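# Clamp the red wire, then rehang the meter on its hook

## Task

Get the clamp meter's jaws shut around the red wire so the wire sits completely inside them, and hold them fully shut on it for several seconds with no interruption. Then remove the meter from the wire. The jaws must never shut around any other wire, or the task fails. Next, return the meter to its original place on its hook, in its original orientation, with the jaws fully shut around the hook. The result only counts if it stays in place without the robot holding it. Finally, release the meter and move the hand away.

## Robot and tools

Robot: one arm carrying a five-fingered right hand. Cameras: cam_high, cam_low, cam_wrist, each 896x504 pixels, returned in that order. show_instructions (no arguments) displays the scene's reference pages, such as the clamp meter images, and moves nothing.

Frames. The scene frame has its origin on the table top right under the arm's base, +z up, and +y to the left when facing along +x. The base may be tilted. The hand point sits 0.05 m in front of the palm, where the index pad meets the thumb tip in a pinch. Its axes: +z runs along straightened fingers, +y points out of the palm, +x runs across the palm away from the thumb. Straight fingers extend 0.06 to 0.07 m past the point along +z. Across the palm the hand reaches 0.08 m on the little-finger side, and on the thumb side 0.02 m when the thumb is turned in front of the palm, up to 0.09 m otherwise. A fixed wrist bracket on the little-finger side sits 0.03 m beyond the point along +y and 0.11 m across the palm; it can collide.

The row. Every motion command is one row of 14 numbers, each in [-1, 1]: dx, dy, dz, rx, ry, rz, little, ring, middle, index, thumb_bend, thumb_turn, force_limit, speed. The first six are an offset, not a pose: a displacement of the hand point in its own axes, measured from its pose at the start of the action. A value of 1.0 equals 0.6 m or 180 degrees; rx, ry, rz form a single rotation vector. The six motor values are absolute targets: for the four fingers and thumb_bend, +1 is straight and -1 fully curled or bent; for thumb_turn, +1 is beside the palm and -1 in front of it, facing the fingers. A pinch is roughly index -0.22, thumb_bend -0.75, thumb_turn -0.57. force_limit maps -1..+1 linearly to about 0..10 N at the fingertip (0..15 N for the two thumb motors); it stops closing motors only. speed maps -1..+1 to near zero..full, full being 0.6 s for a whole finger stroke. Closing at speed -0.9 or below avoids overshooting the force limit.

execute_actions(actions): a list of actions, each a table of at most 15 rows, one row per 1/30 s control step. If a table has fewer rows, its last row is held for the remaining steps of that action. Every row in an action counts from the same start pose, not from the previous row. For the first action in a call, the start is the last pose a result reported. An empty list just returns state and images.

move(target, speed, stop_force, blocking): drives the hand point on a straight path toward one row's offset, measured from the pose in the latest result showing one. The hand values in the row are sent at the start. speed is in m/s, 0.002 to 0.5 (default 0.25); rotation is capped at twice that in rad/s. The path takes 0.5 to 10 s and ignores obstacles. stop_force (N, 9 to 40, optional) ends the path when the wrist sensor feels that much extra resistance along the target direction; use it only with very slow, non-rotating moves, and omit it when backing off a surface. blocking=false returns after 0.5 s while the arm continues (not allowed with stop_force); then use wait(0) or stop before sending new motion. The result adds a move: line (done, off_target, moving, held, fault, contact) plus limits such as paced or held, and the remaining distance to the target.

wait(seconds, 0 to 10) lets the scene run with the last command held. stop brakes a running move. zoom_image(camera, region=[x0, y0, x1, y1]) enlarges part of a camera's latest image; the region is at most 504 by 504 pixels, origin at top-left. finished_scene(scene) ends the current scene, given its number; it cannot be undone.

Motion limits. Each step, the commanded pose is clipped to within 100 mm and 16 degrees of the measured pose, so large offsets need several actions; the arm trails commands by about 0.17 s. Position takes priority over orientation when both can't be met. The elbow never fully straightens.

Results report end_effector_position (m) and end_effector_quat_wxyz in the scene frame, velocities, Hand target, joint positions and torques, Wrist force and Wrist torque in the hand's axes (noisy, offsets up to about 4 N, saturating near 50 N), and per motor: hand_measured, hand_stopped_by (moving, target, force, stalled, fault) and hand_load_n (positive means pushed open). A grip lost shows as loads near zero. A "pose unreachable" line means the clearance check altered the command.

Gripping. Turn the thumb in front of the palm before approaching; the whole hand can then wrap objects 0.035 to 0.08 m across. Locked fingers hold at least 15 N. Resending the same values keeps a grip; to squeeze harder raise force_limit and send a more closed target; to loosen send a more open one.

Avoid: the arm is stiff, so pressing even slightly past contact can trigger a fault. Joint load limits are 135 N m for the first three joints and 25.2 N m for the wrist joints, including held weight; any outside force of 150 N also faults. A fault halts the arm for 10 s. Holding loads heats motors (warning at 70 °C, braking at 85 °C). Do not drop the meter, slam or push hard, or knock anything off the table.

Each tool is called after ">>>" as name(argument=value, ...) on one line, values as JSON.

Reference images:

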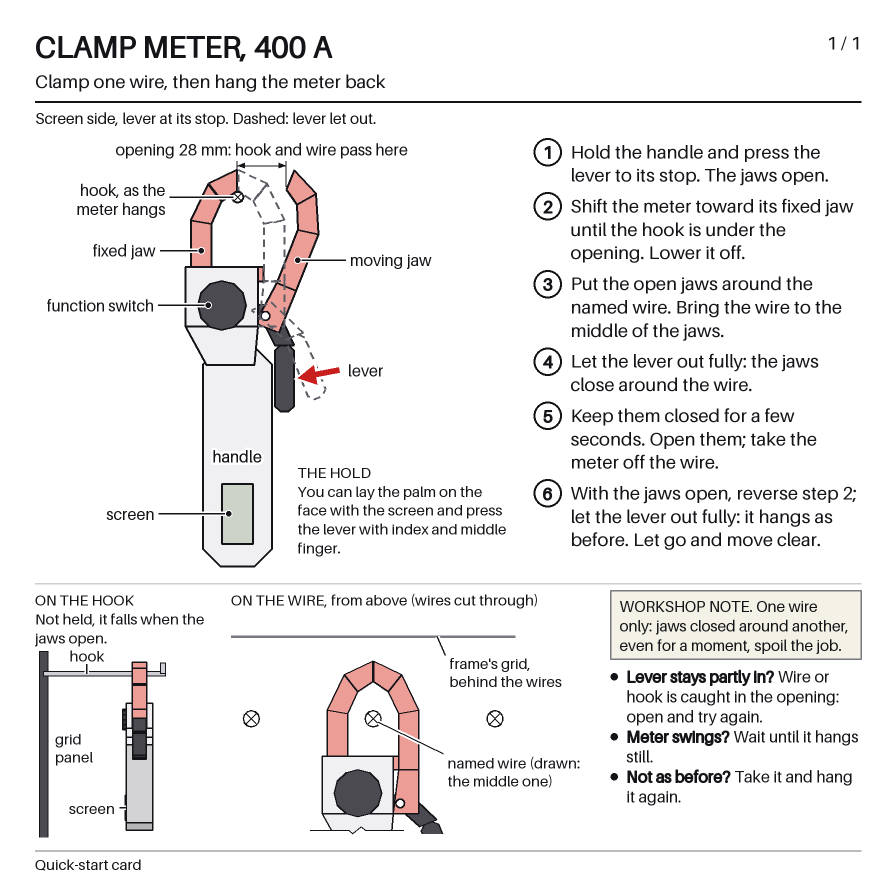

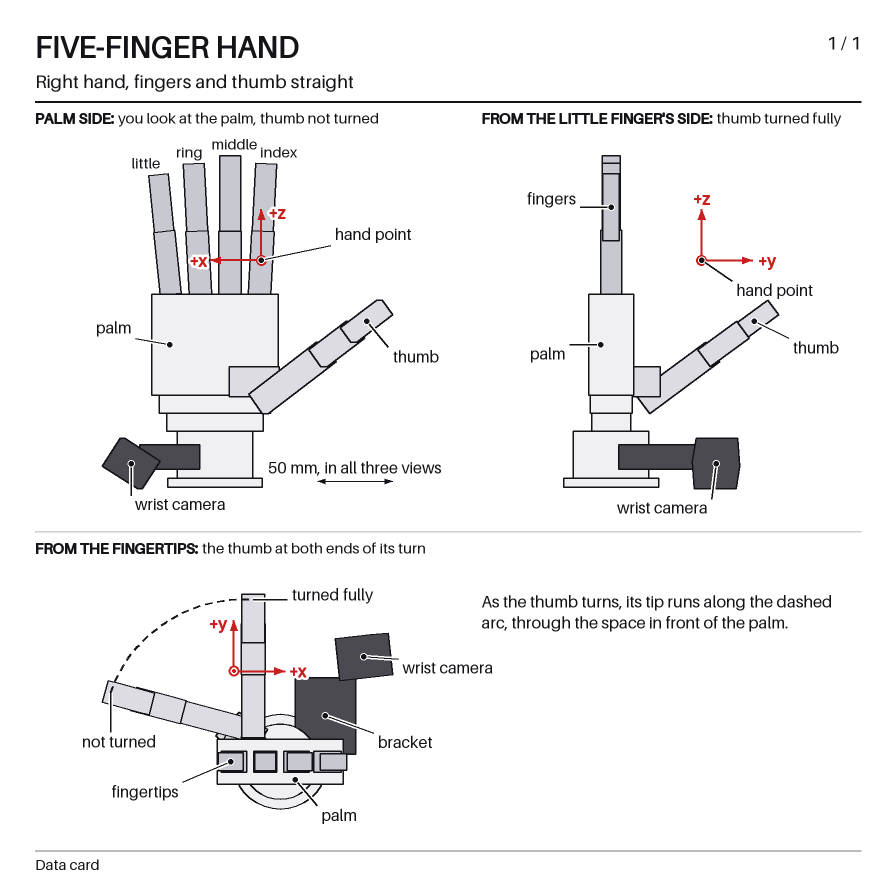

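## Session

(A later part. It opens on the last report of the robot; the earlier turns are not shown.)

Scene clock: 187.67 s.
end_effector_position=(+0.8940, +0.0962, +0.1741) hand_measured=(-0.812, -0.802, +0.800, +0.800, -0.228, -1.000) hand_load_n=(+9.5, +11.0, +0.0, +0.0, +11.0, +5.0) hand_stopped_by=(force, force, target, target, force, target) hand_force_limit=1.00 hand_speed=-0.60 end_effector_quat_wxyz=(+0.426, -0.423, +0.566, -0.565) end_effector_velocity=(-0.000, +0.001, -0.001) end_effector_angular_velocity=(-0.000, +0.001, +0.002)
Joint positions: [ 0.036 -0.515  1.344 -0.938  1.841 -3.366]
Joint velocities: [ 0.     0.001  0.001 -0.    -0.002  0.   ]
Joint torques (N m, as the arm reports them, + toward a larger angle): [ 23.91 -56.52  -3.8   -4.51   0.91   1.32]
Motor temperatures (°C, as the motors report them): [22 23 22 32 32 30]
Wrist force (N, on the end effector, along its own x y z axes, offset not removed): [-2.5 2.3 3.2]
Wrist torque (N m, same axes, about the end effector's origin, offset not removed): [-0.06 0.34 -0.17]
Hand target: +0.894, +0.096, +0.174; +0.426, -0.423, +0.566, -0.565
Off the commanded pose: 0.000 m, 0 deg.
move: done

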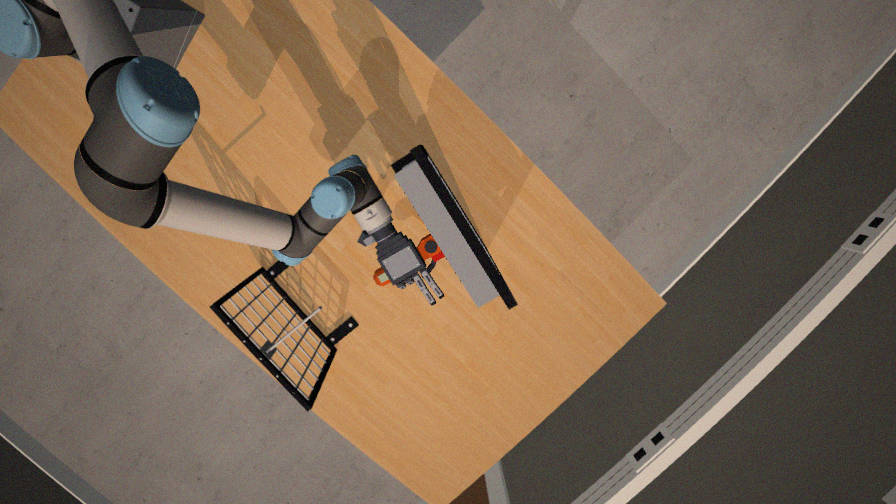

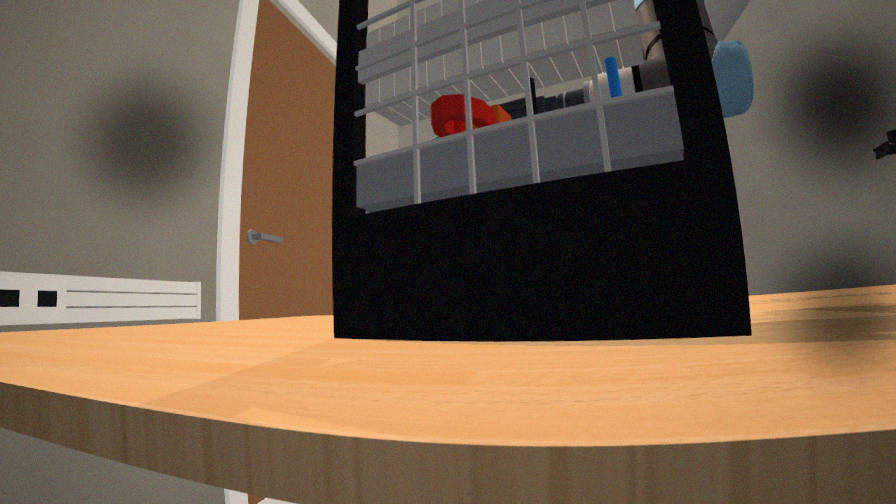

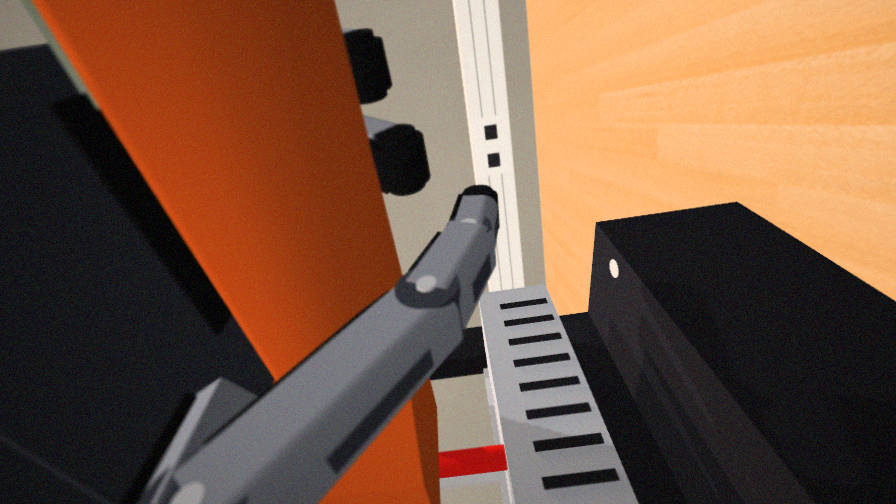

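>>> wait(seconds=7)

>>> move(target=[0,0,0,0,0,0,-1,-1,-1,-1,-1,-1,1,-0.6])

>>> move(target=[0,0,-0.018,0,0,0,-1,-1,-1,-1,-1,-1,1,-0.6], speed=0.01, stop_force=9)

>>> move(target=[0.14,0,0,0,0,0,-1,-1,-1,-1,-1,-1,1,-0.6], speed=0.025, stop_force=9)

>>> move(target=[0,0,-0.09,0,-0.065,0,-1,-1,-1,-1,-1,-1,1,-0.6], speed=0.08)

>>> move(target=[0,0,0,0,0,0.5,-1,-1,-1,-1,-1,-1,1,-0.6])

Scene clock: 204.63 s.
end_effector_position=(+0.8940, +0.0962, +0.1741) hand_measured=(-0.812, -0.802, +0.800, +0.800, -0.228, -1.000) hand_load_n=(+9.5, +11.0, +0.0, +0.0, +11.0, +5.0) hand_stopped_by=(force, force, target, target, force, target) hand_force_limit=1.00 hand_speed=-0.60 end_effector_quat_wxyz=(+0.426, -0.423, +0.566, -0.565) end_effector_velocity=(+0.000, -0.000, -0.000) end_effector_angular_velocity=(-0.000, -0.000, -0.000)
Joint positions: [ 0.036 -0.515  1.344 -0.938  1.841 -3.366]
Joint velocities: [-0.001  0.     0.    -0.    -0.    -0.   ]
Joint torques (N m, as the arm reports them, + toward a larger angle): [ 24.15 -56.11  -5.32  -4.05   0.78  -2.12]
Motor temperatures (°C, as the motors report them): [22 23 22 32 32 30]
Wrist force (N, on the end effector, along its own x y z axes, offset not removed): [3.8 1.8 1.6]
Wrist torque (N m, same axes, about the end effector's origin, offset not removed): [-0.01 -0.57 0.12]
Hand target: +0.894, +0.096, +0.174; +0.426, -0.423, +0.566, -0.565
Off the commanded pose: 0.000 m, 0 deg.
wait: 7.00 s; at rest from the start

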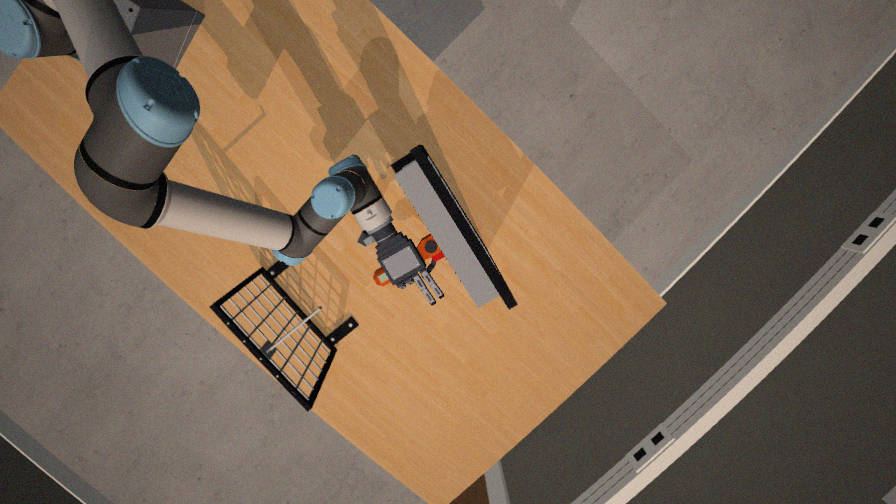

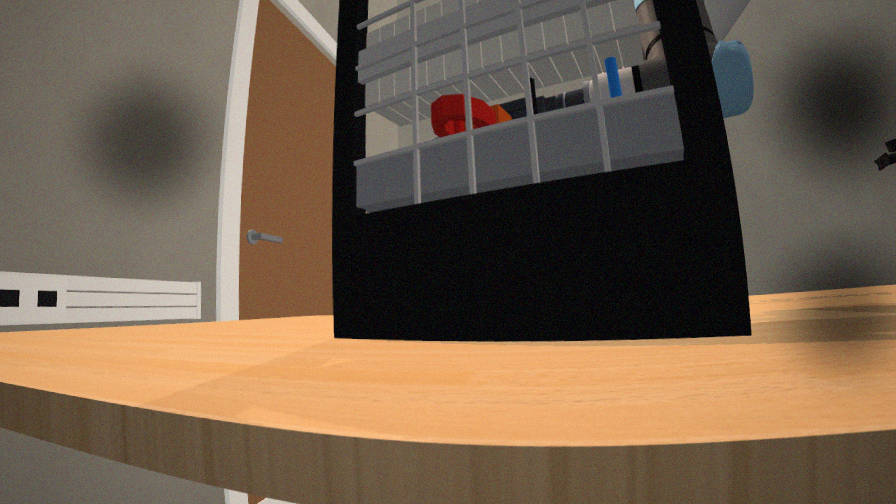

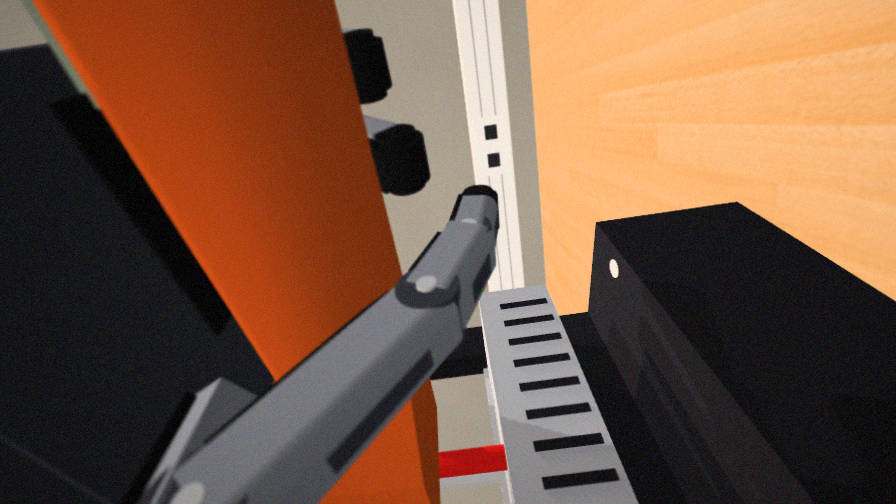

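Scene clock: 206.93 s.
end_effector_position=(+0.8940, +0.0962, +0.1741) hand_measured=(-0.812, -0.802, -0.334, -0.550, -0.228, -1.000) hand_load_n=(+9.0, +10.5, +7.5, +9.0, +14.0, +4.5) hand_stopped_by=(force, force, force, force, force, target) hand_force_limit=1.00 hand_speed=-0.60 end_effector_quat_wxyz=(+0.426, -0.423, +0.566, -0.565) end_effector_velocity=(-0.000, +0.001, +0.000) end_effector_angular_velocity=(-0.000, -0.000, +0.003)
Joint positions: [ 0.036 -0.515  1.344 -0.938  1.841 -3.366]
Joint velocities: [ 0.001 -0.     0.001  0.    -0.003  0.   ]
Joint torques (N m, as the arm reports them, + toward a larger angle): [ 24.63 -55.8   -5.97  -4.16   0.74  -2.15]
Motor temperatures (°C, as the motors report them): [22 23 22 32 32 30]
Wrist force (N, on the end effector, along its own x y z axes, offset not removed): [1.6 1.5 1.0]
Wrist torque (N m, same axes, about the end effector's origin, offset not removed): [-0.13 -0.32 0.14]
Hand target: +0.894, +0.096, +0.174; +0.426, -0.423, +0.566, -0.565
Off the commanded pose: 0.000 m, 0 deg.
move: done

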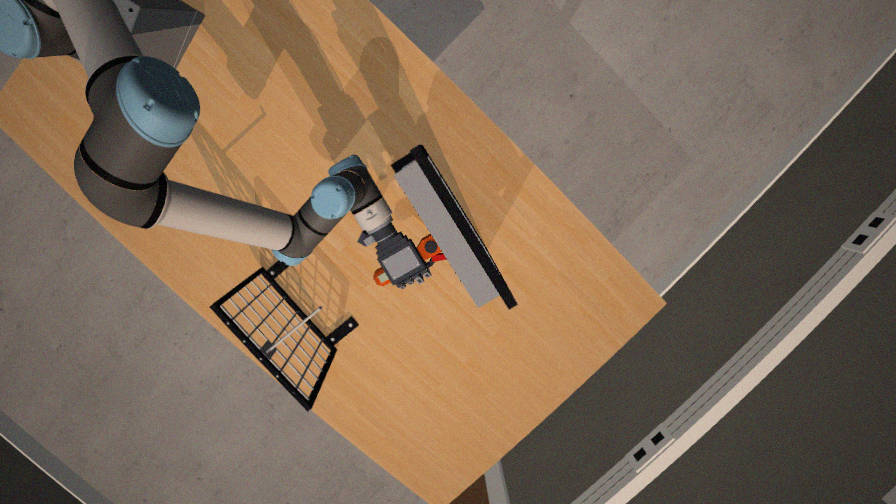

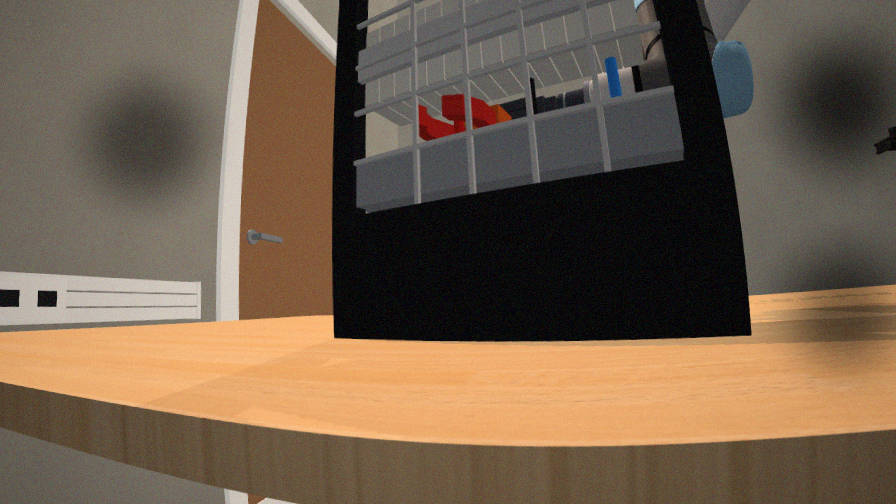

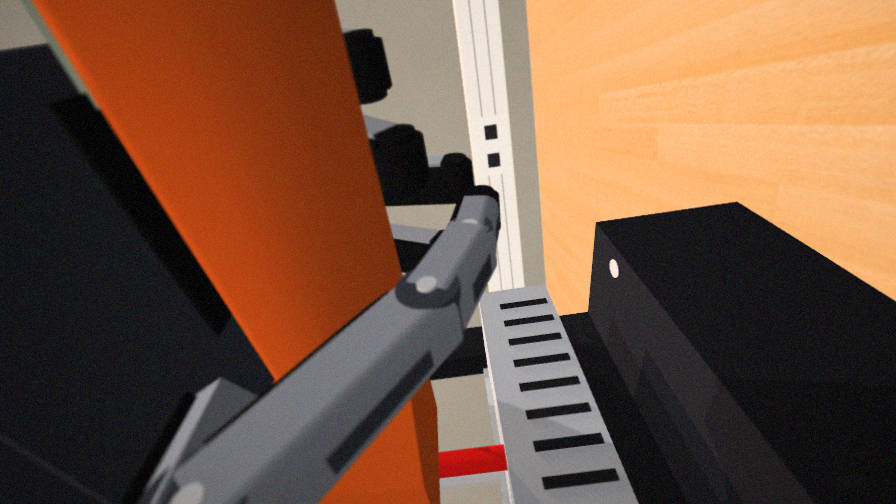

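Scene clock: 208.23 s.
end_effector_position=(+0.8839, +0.0991, +0.1740) hand_measured=(-0.812, -0.802, -0.334, -0.550, -0.228, -1.000) hand_load_n=(+9.0, +10.5, +7.5, +9.0, +14.0, +4.5) hand_stopped_by=(force, force, force, force, force, target) hand_force_limit=1.00 hand_speed=-0.60 end_effector_quat_wxyz=(+0.426, -0.423, +0.566, -0.565) end_effector_velocity=(-0.002, -0.001, -0.001) end_effector_angular_velocity=(-0.000, +0.001, -0.002)
Joint positions: [ 0.04  -0.528  1.38  -0.961  1.845 -3.366]
Joint velocities: [-0.001 -0.002  0.008 -0.005  0.001 -0.   ]
Joint torques (N m, as the arm reports them, + toward a larger angle): [ 24.91 -56.23  -4.43  -4.53   0.95  -2.13]
Motor temperatures (°C, as the motors report them): [22 23 22 32 32 30]
Wrist force (N, on the end effector, along its own x y z axes, offset not removed): [0.3 0.8 0.0]
Wrist torque (N m, same axes, about the end effector's origin, offset not removed): [0.04 -0.04 -0.03]
Hand target: +0.884, +0.099, +0.174; +0.426, -0.423, +0.566, -0.565
Off the commanded pose: 0.000 m, 0 deg.
move: done

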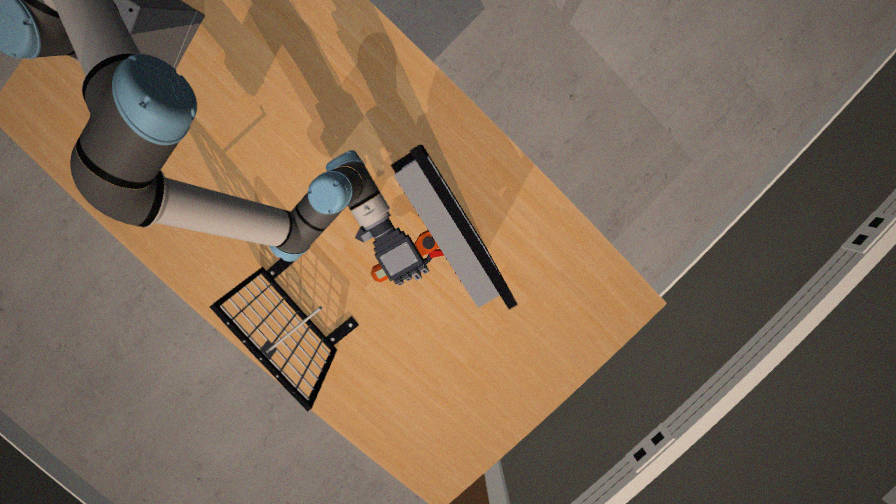

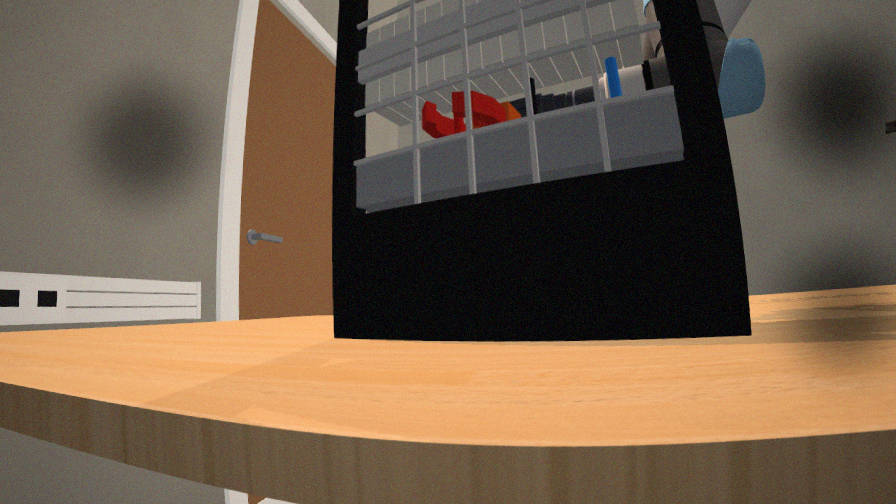

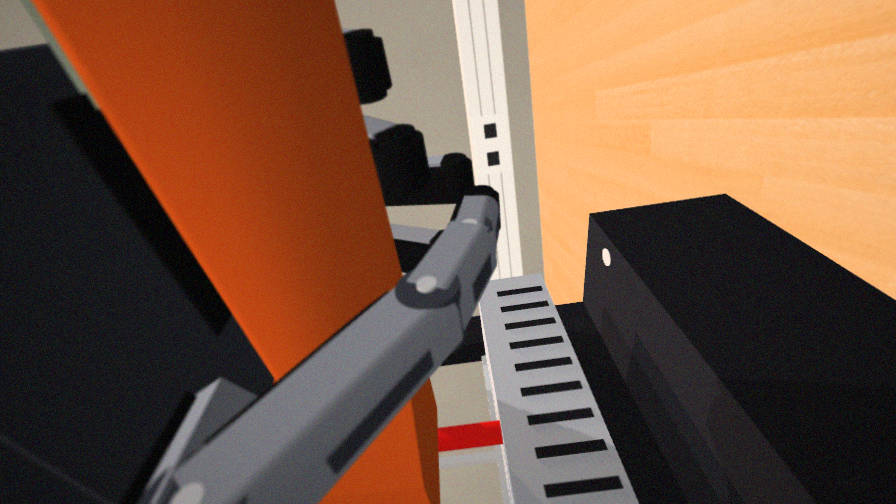

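Scene clock: 211.93 s.
end_effector_position=(+0.8605, +0.0187, +0.1737) hand_measured=(-0.812, -0.802, -0.334, -0.550, -0.228, -1.000) hand_load_n=(+9.0, +10.5, +7.5, +9.0, +14.0, +4.5) hand_stopped_by=(force, force, force, force, force, target) hand_force_limit=1.00 hand_speed=-0.60 end_effector_quat_wxyz=(+0.426, -0.423, +0.566, -0.565) end_effector_velocity=(-0.001, -0.002, -0.001) end_effector_angular_velocity=(+0.000, +0.002, +0.000)
Joint positions: [-0.089 -0.612  1.519 -1.014  1.716 -3.352]
Joint velocities: [-0.004 -0.002  0.004 -0.    -0.004  0.   ]
Joint torques (N m, as the arm reports them, + toward a larger angle): [  4.08 -54.34  -1.77  -4.48  -1.98   2.58]
Motor temperatures (°C, as the motors report them): [22 23 22 32 32 30]
Wrist force (N, on the end effector, along its own x y z axes, offset not removed): [3.0 3.7 -0.2]
Wrist torque (N m, same axes, about the end effector's origin, offset not removed): [0.30 -0.31 0.25]
Hand target: +0.860, +0.018, +0.174; +0.426, -0.423, +0.566, -0.565
Off the commanded pose: 0.000 m, 0 deg.
move: done

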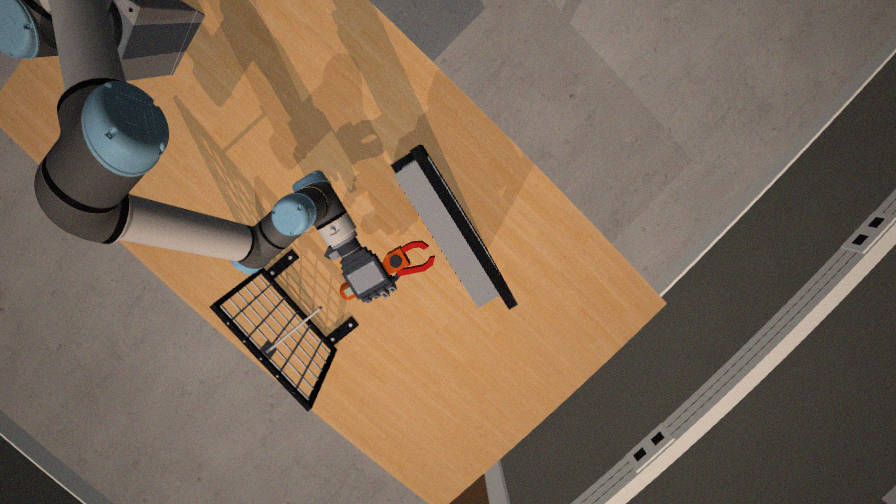

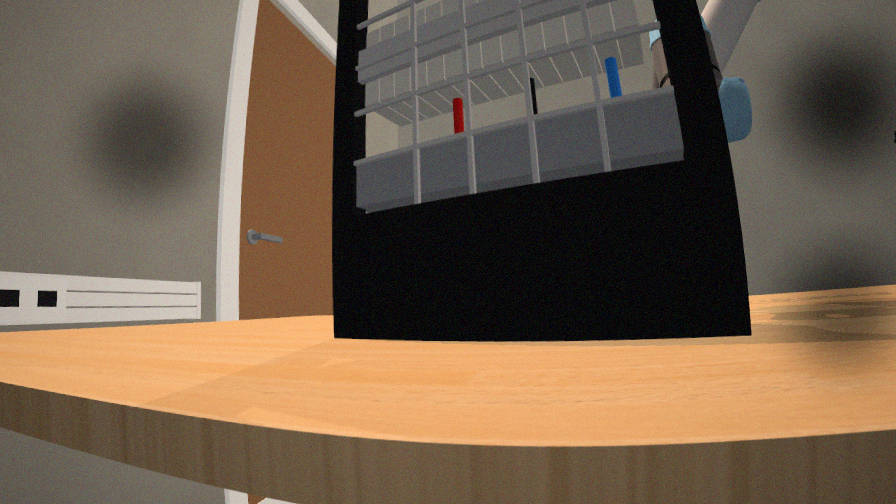

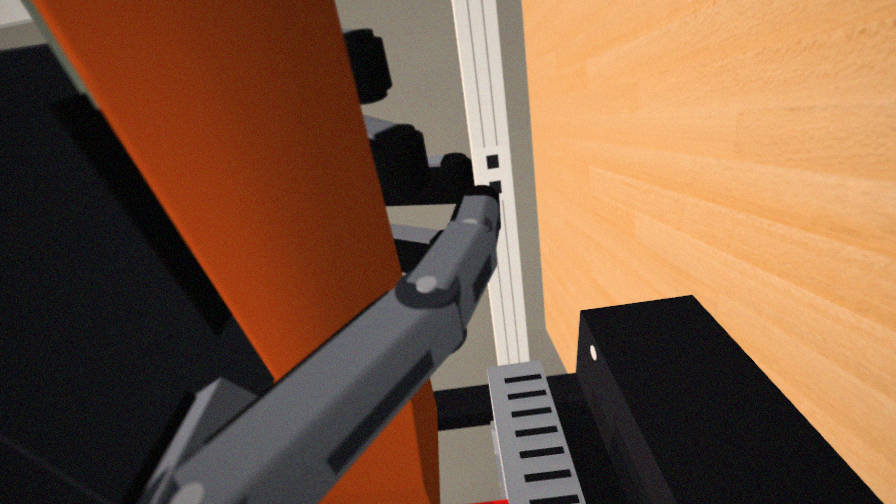

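Scene clock: 213.63 s.
end_effector_position=(+0.8089, +0.0337, +0.1736) hand_measured=(-0.812, -0.802, -0.334, -0.550, -0.228, -1.000) hand_load_n=(+9.0, +10.5, +7.5, +9.0, +14.0, +4.5) hand_stopped_by=(force, force, force, force, force, target) hand_force_limit=1.00 hand_speed=-0.60 end_effector_quat_wxyz=(+0.481, -0.478, +0.520, -0.519) end_effector_velocity=(-0.003, +0.001, -0.000) end_effector_angular_velocity=(+0.000, -0.000, +0.010)
Joint positions: [-0.166 -0.696  1.705 -1.073  1.441 -3.346]
Joint velocities: [-0.004 -0.003  0.008 -0.003 -0.014  0.   ]
Joint torques (N m, as the arm reports them, + toward a larger angle): [  2.6  -50.91   0.06  -4.37  -2.02   2.48]
Motor temperatures (°C, as the motors report them): [22 23 22 32 32 30]
Wrist force (N, on the end effector, along its own x y z axes, offset not removed): [-1.0 1.6 1.3]
Wrist torque (N m, same axes, about the end effector's origin, offset not removed): [-0.11 0.21 0.06]
Hand target: +0.809, +0.034, +0.174; +0.481, -0.478, +0.520, -0.519
Off the commanded pose: 0.000 m, 0 deg.
move: done

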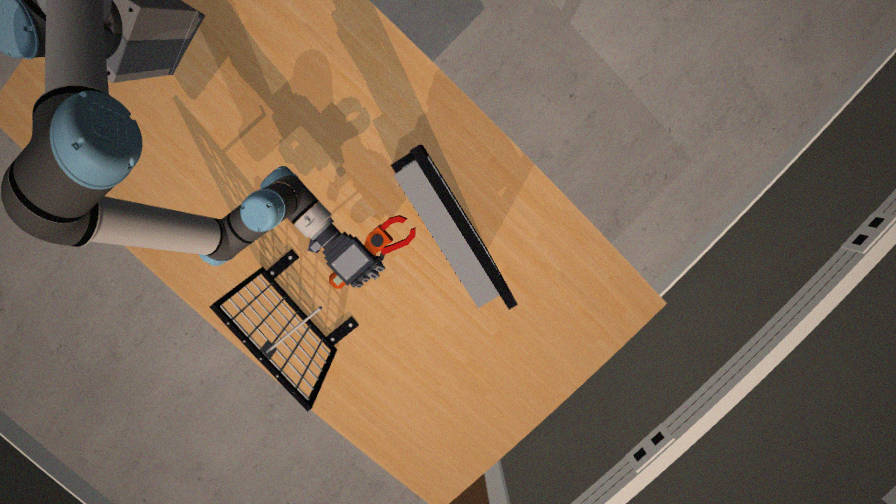

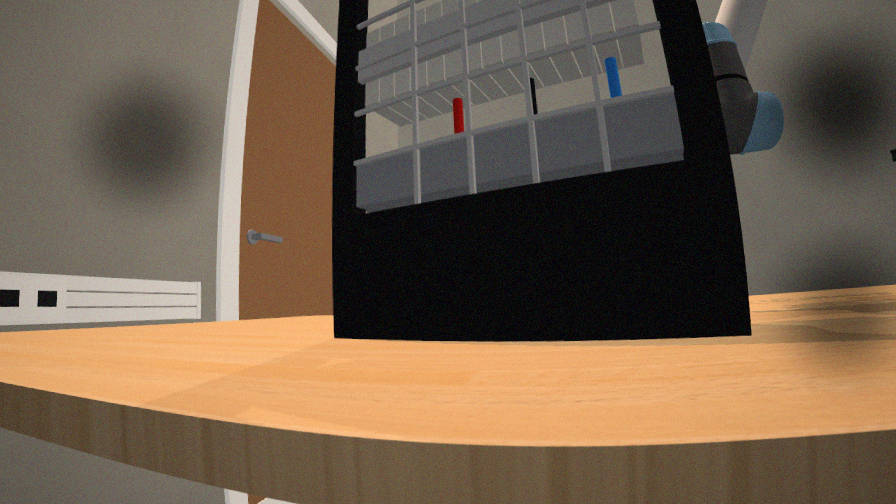

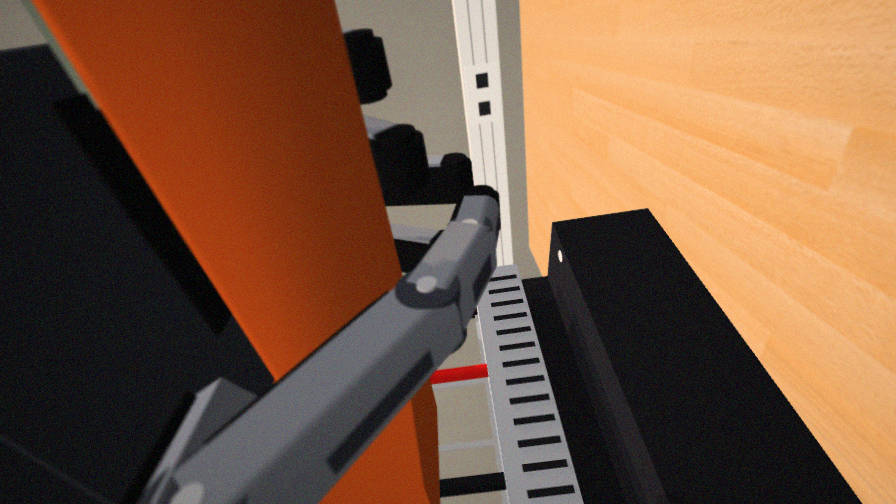

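Scene clock: 217.33 s.
end_effector_position=(+0.8090, +0.0336, +0.1736) hand_measured=(-0.812, -0.802, -0.334, -0.550, -0.228, -1.000) hand_load_n=(+9.0, +10.5, +7.5, +9.0, +14.0, +4.5) hand_stopped_by=(force, force, force, force, force, target) hand_force_limit=1.00 hand_speed=-0.60 end_effector_quat_wxyz=(+0.707, +0.029, +0.706, -0.028) end_effector_velocity=(+0.000, +0.000, +0.000) end_effector_angular_velocity=(+0.013, -0.002, +0.000)
Joint positions: [-0.252 -0.523  1.649 -1.191  1.355 -1.771]
Joint velocities: [ 0.001  0.002 -0.001 -0.002  0.     0.013]
Joint torques (N m, as the arm reports them, + toward a larger angle): [ 22.82 -39.12 -22.69  -3.97   0.82   2.62]
Motor temperatures (°C, as the motors report them): [22 23 22 32 32 30]
Wrist force (N, on the end effector, along its own x y z axes, offset not removed): [1.3 -1.7 0.2]
Wrist torque (N m, same axes, about the end effector's origin, offset not removed): [-0.41 0.21 0.04]
Hand target: +0.809, +0.034, +0.174; +0.707, +0.029, +0.706, -0.027
Off the commanded pose: 0.000 m, 0 deg.
move: done

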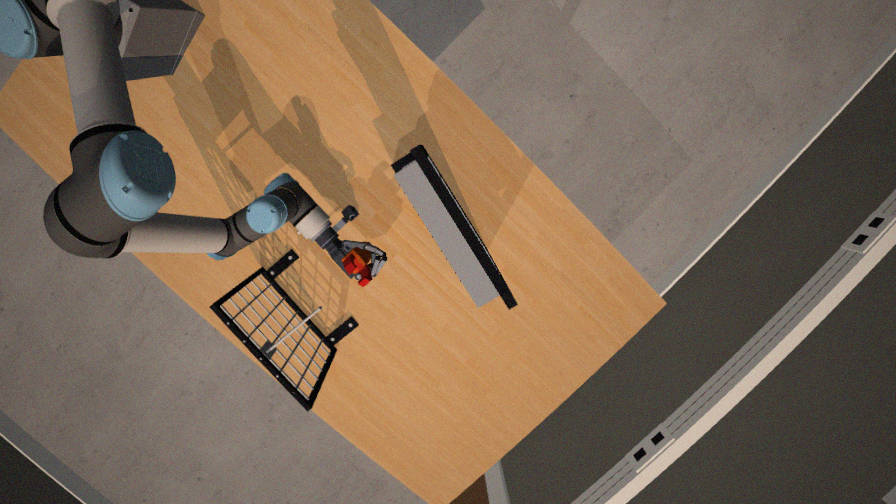

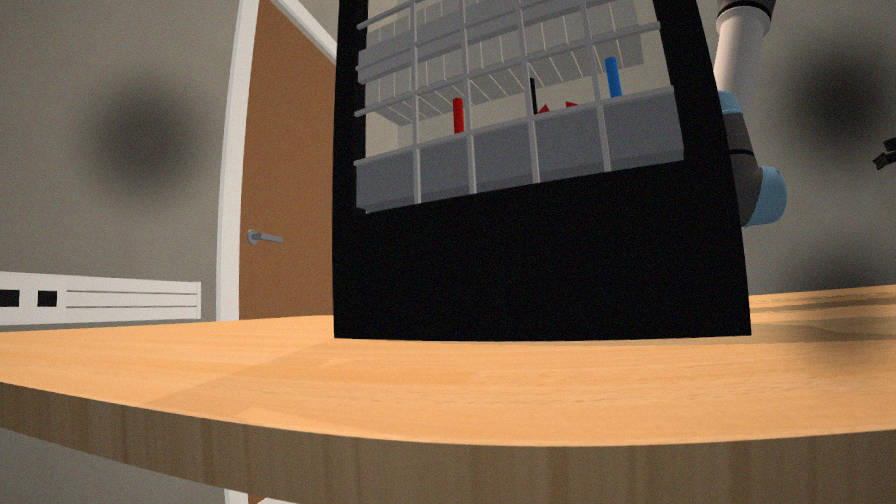

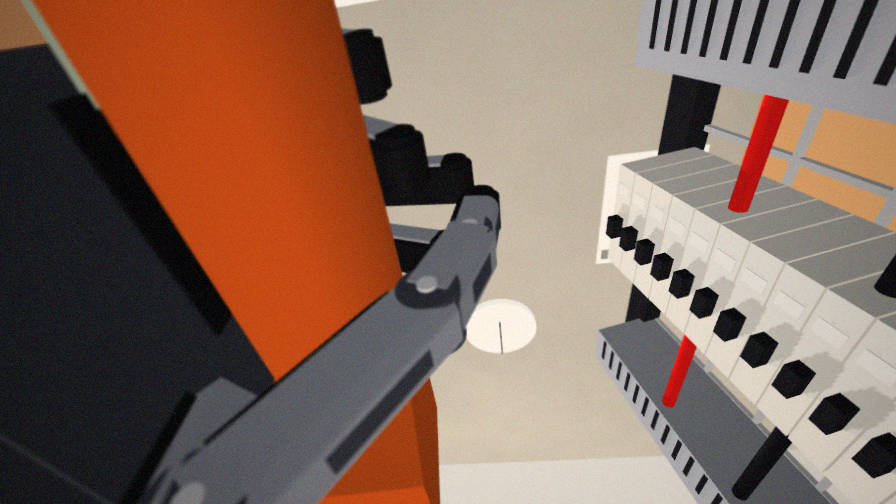

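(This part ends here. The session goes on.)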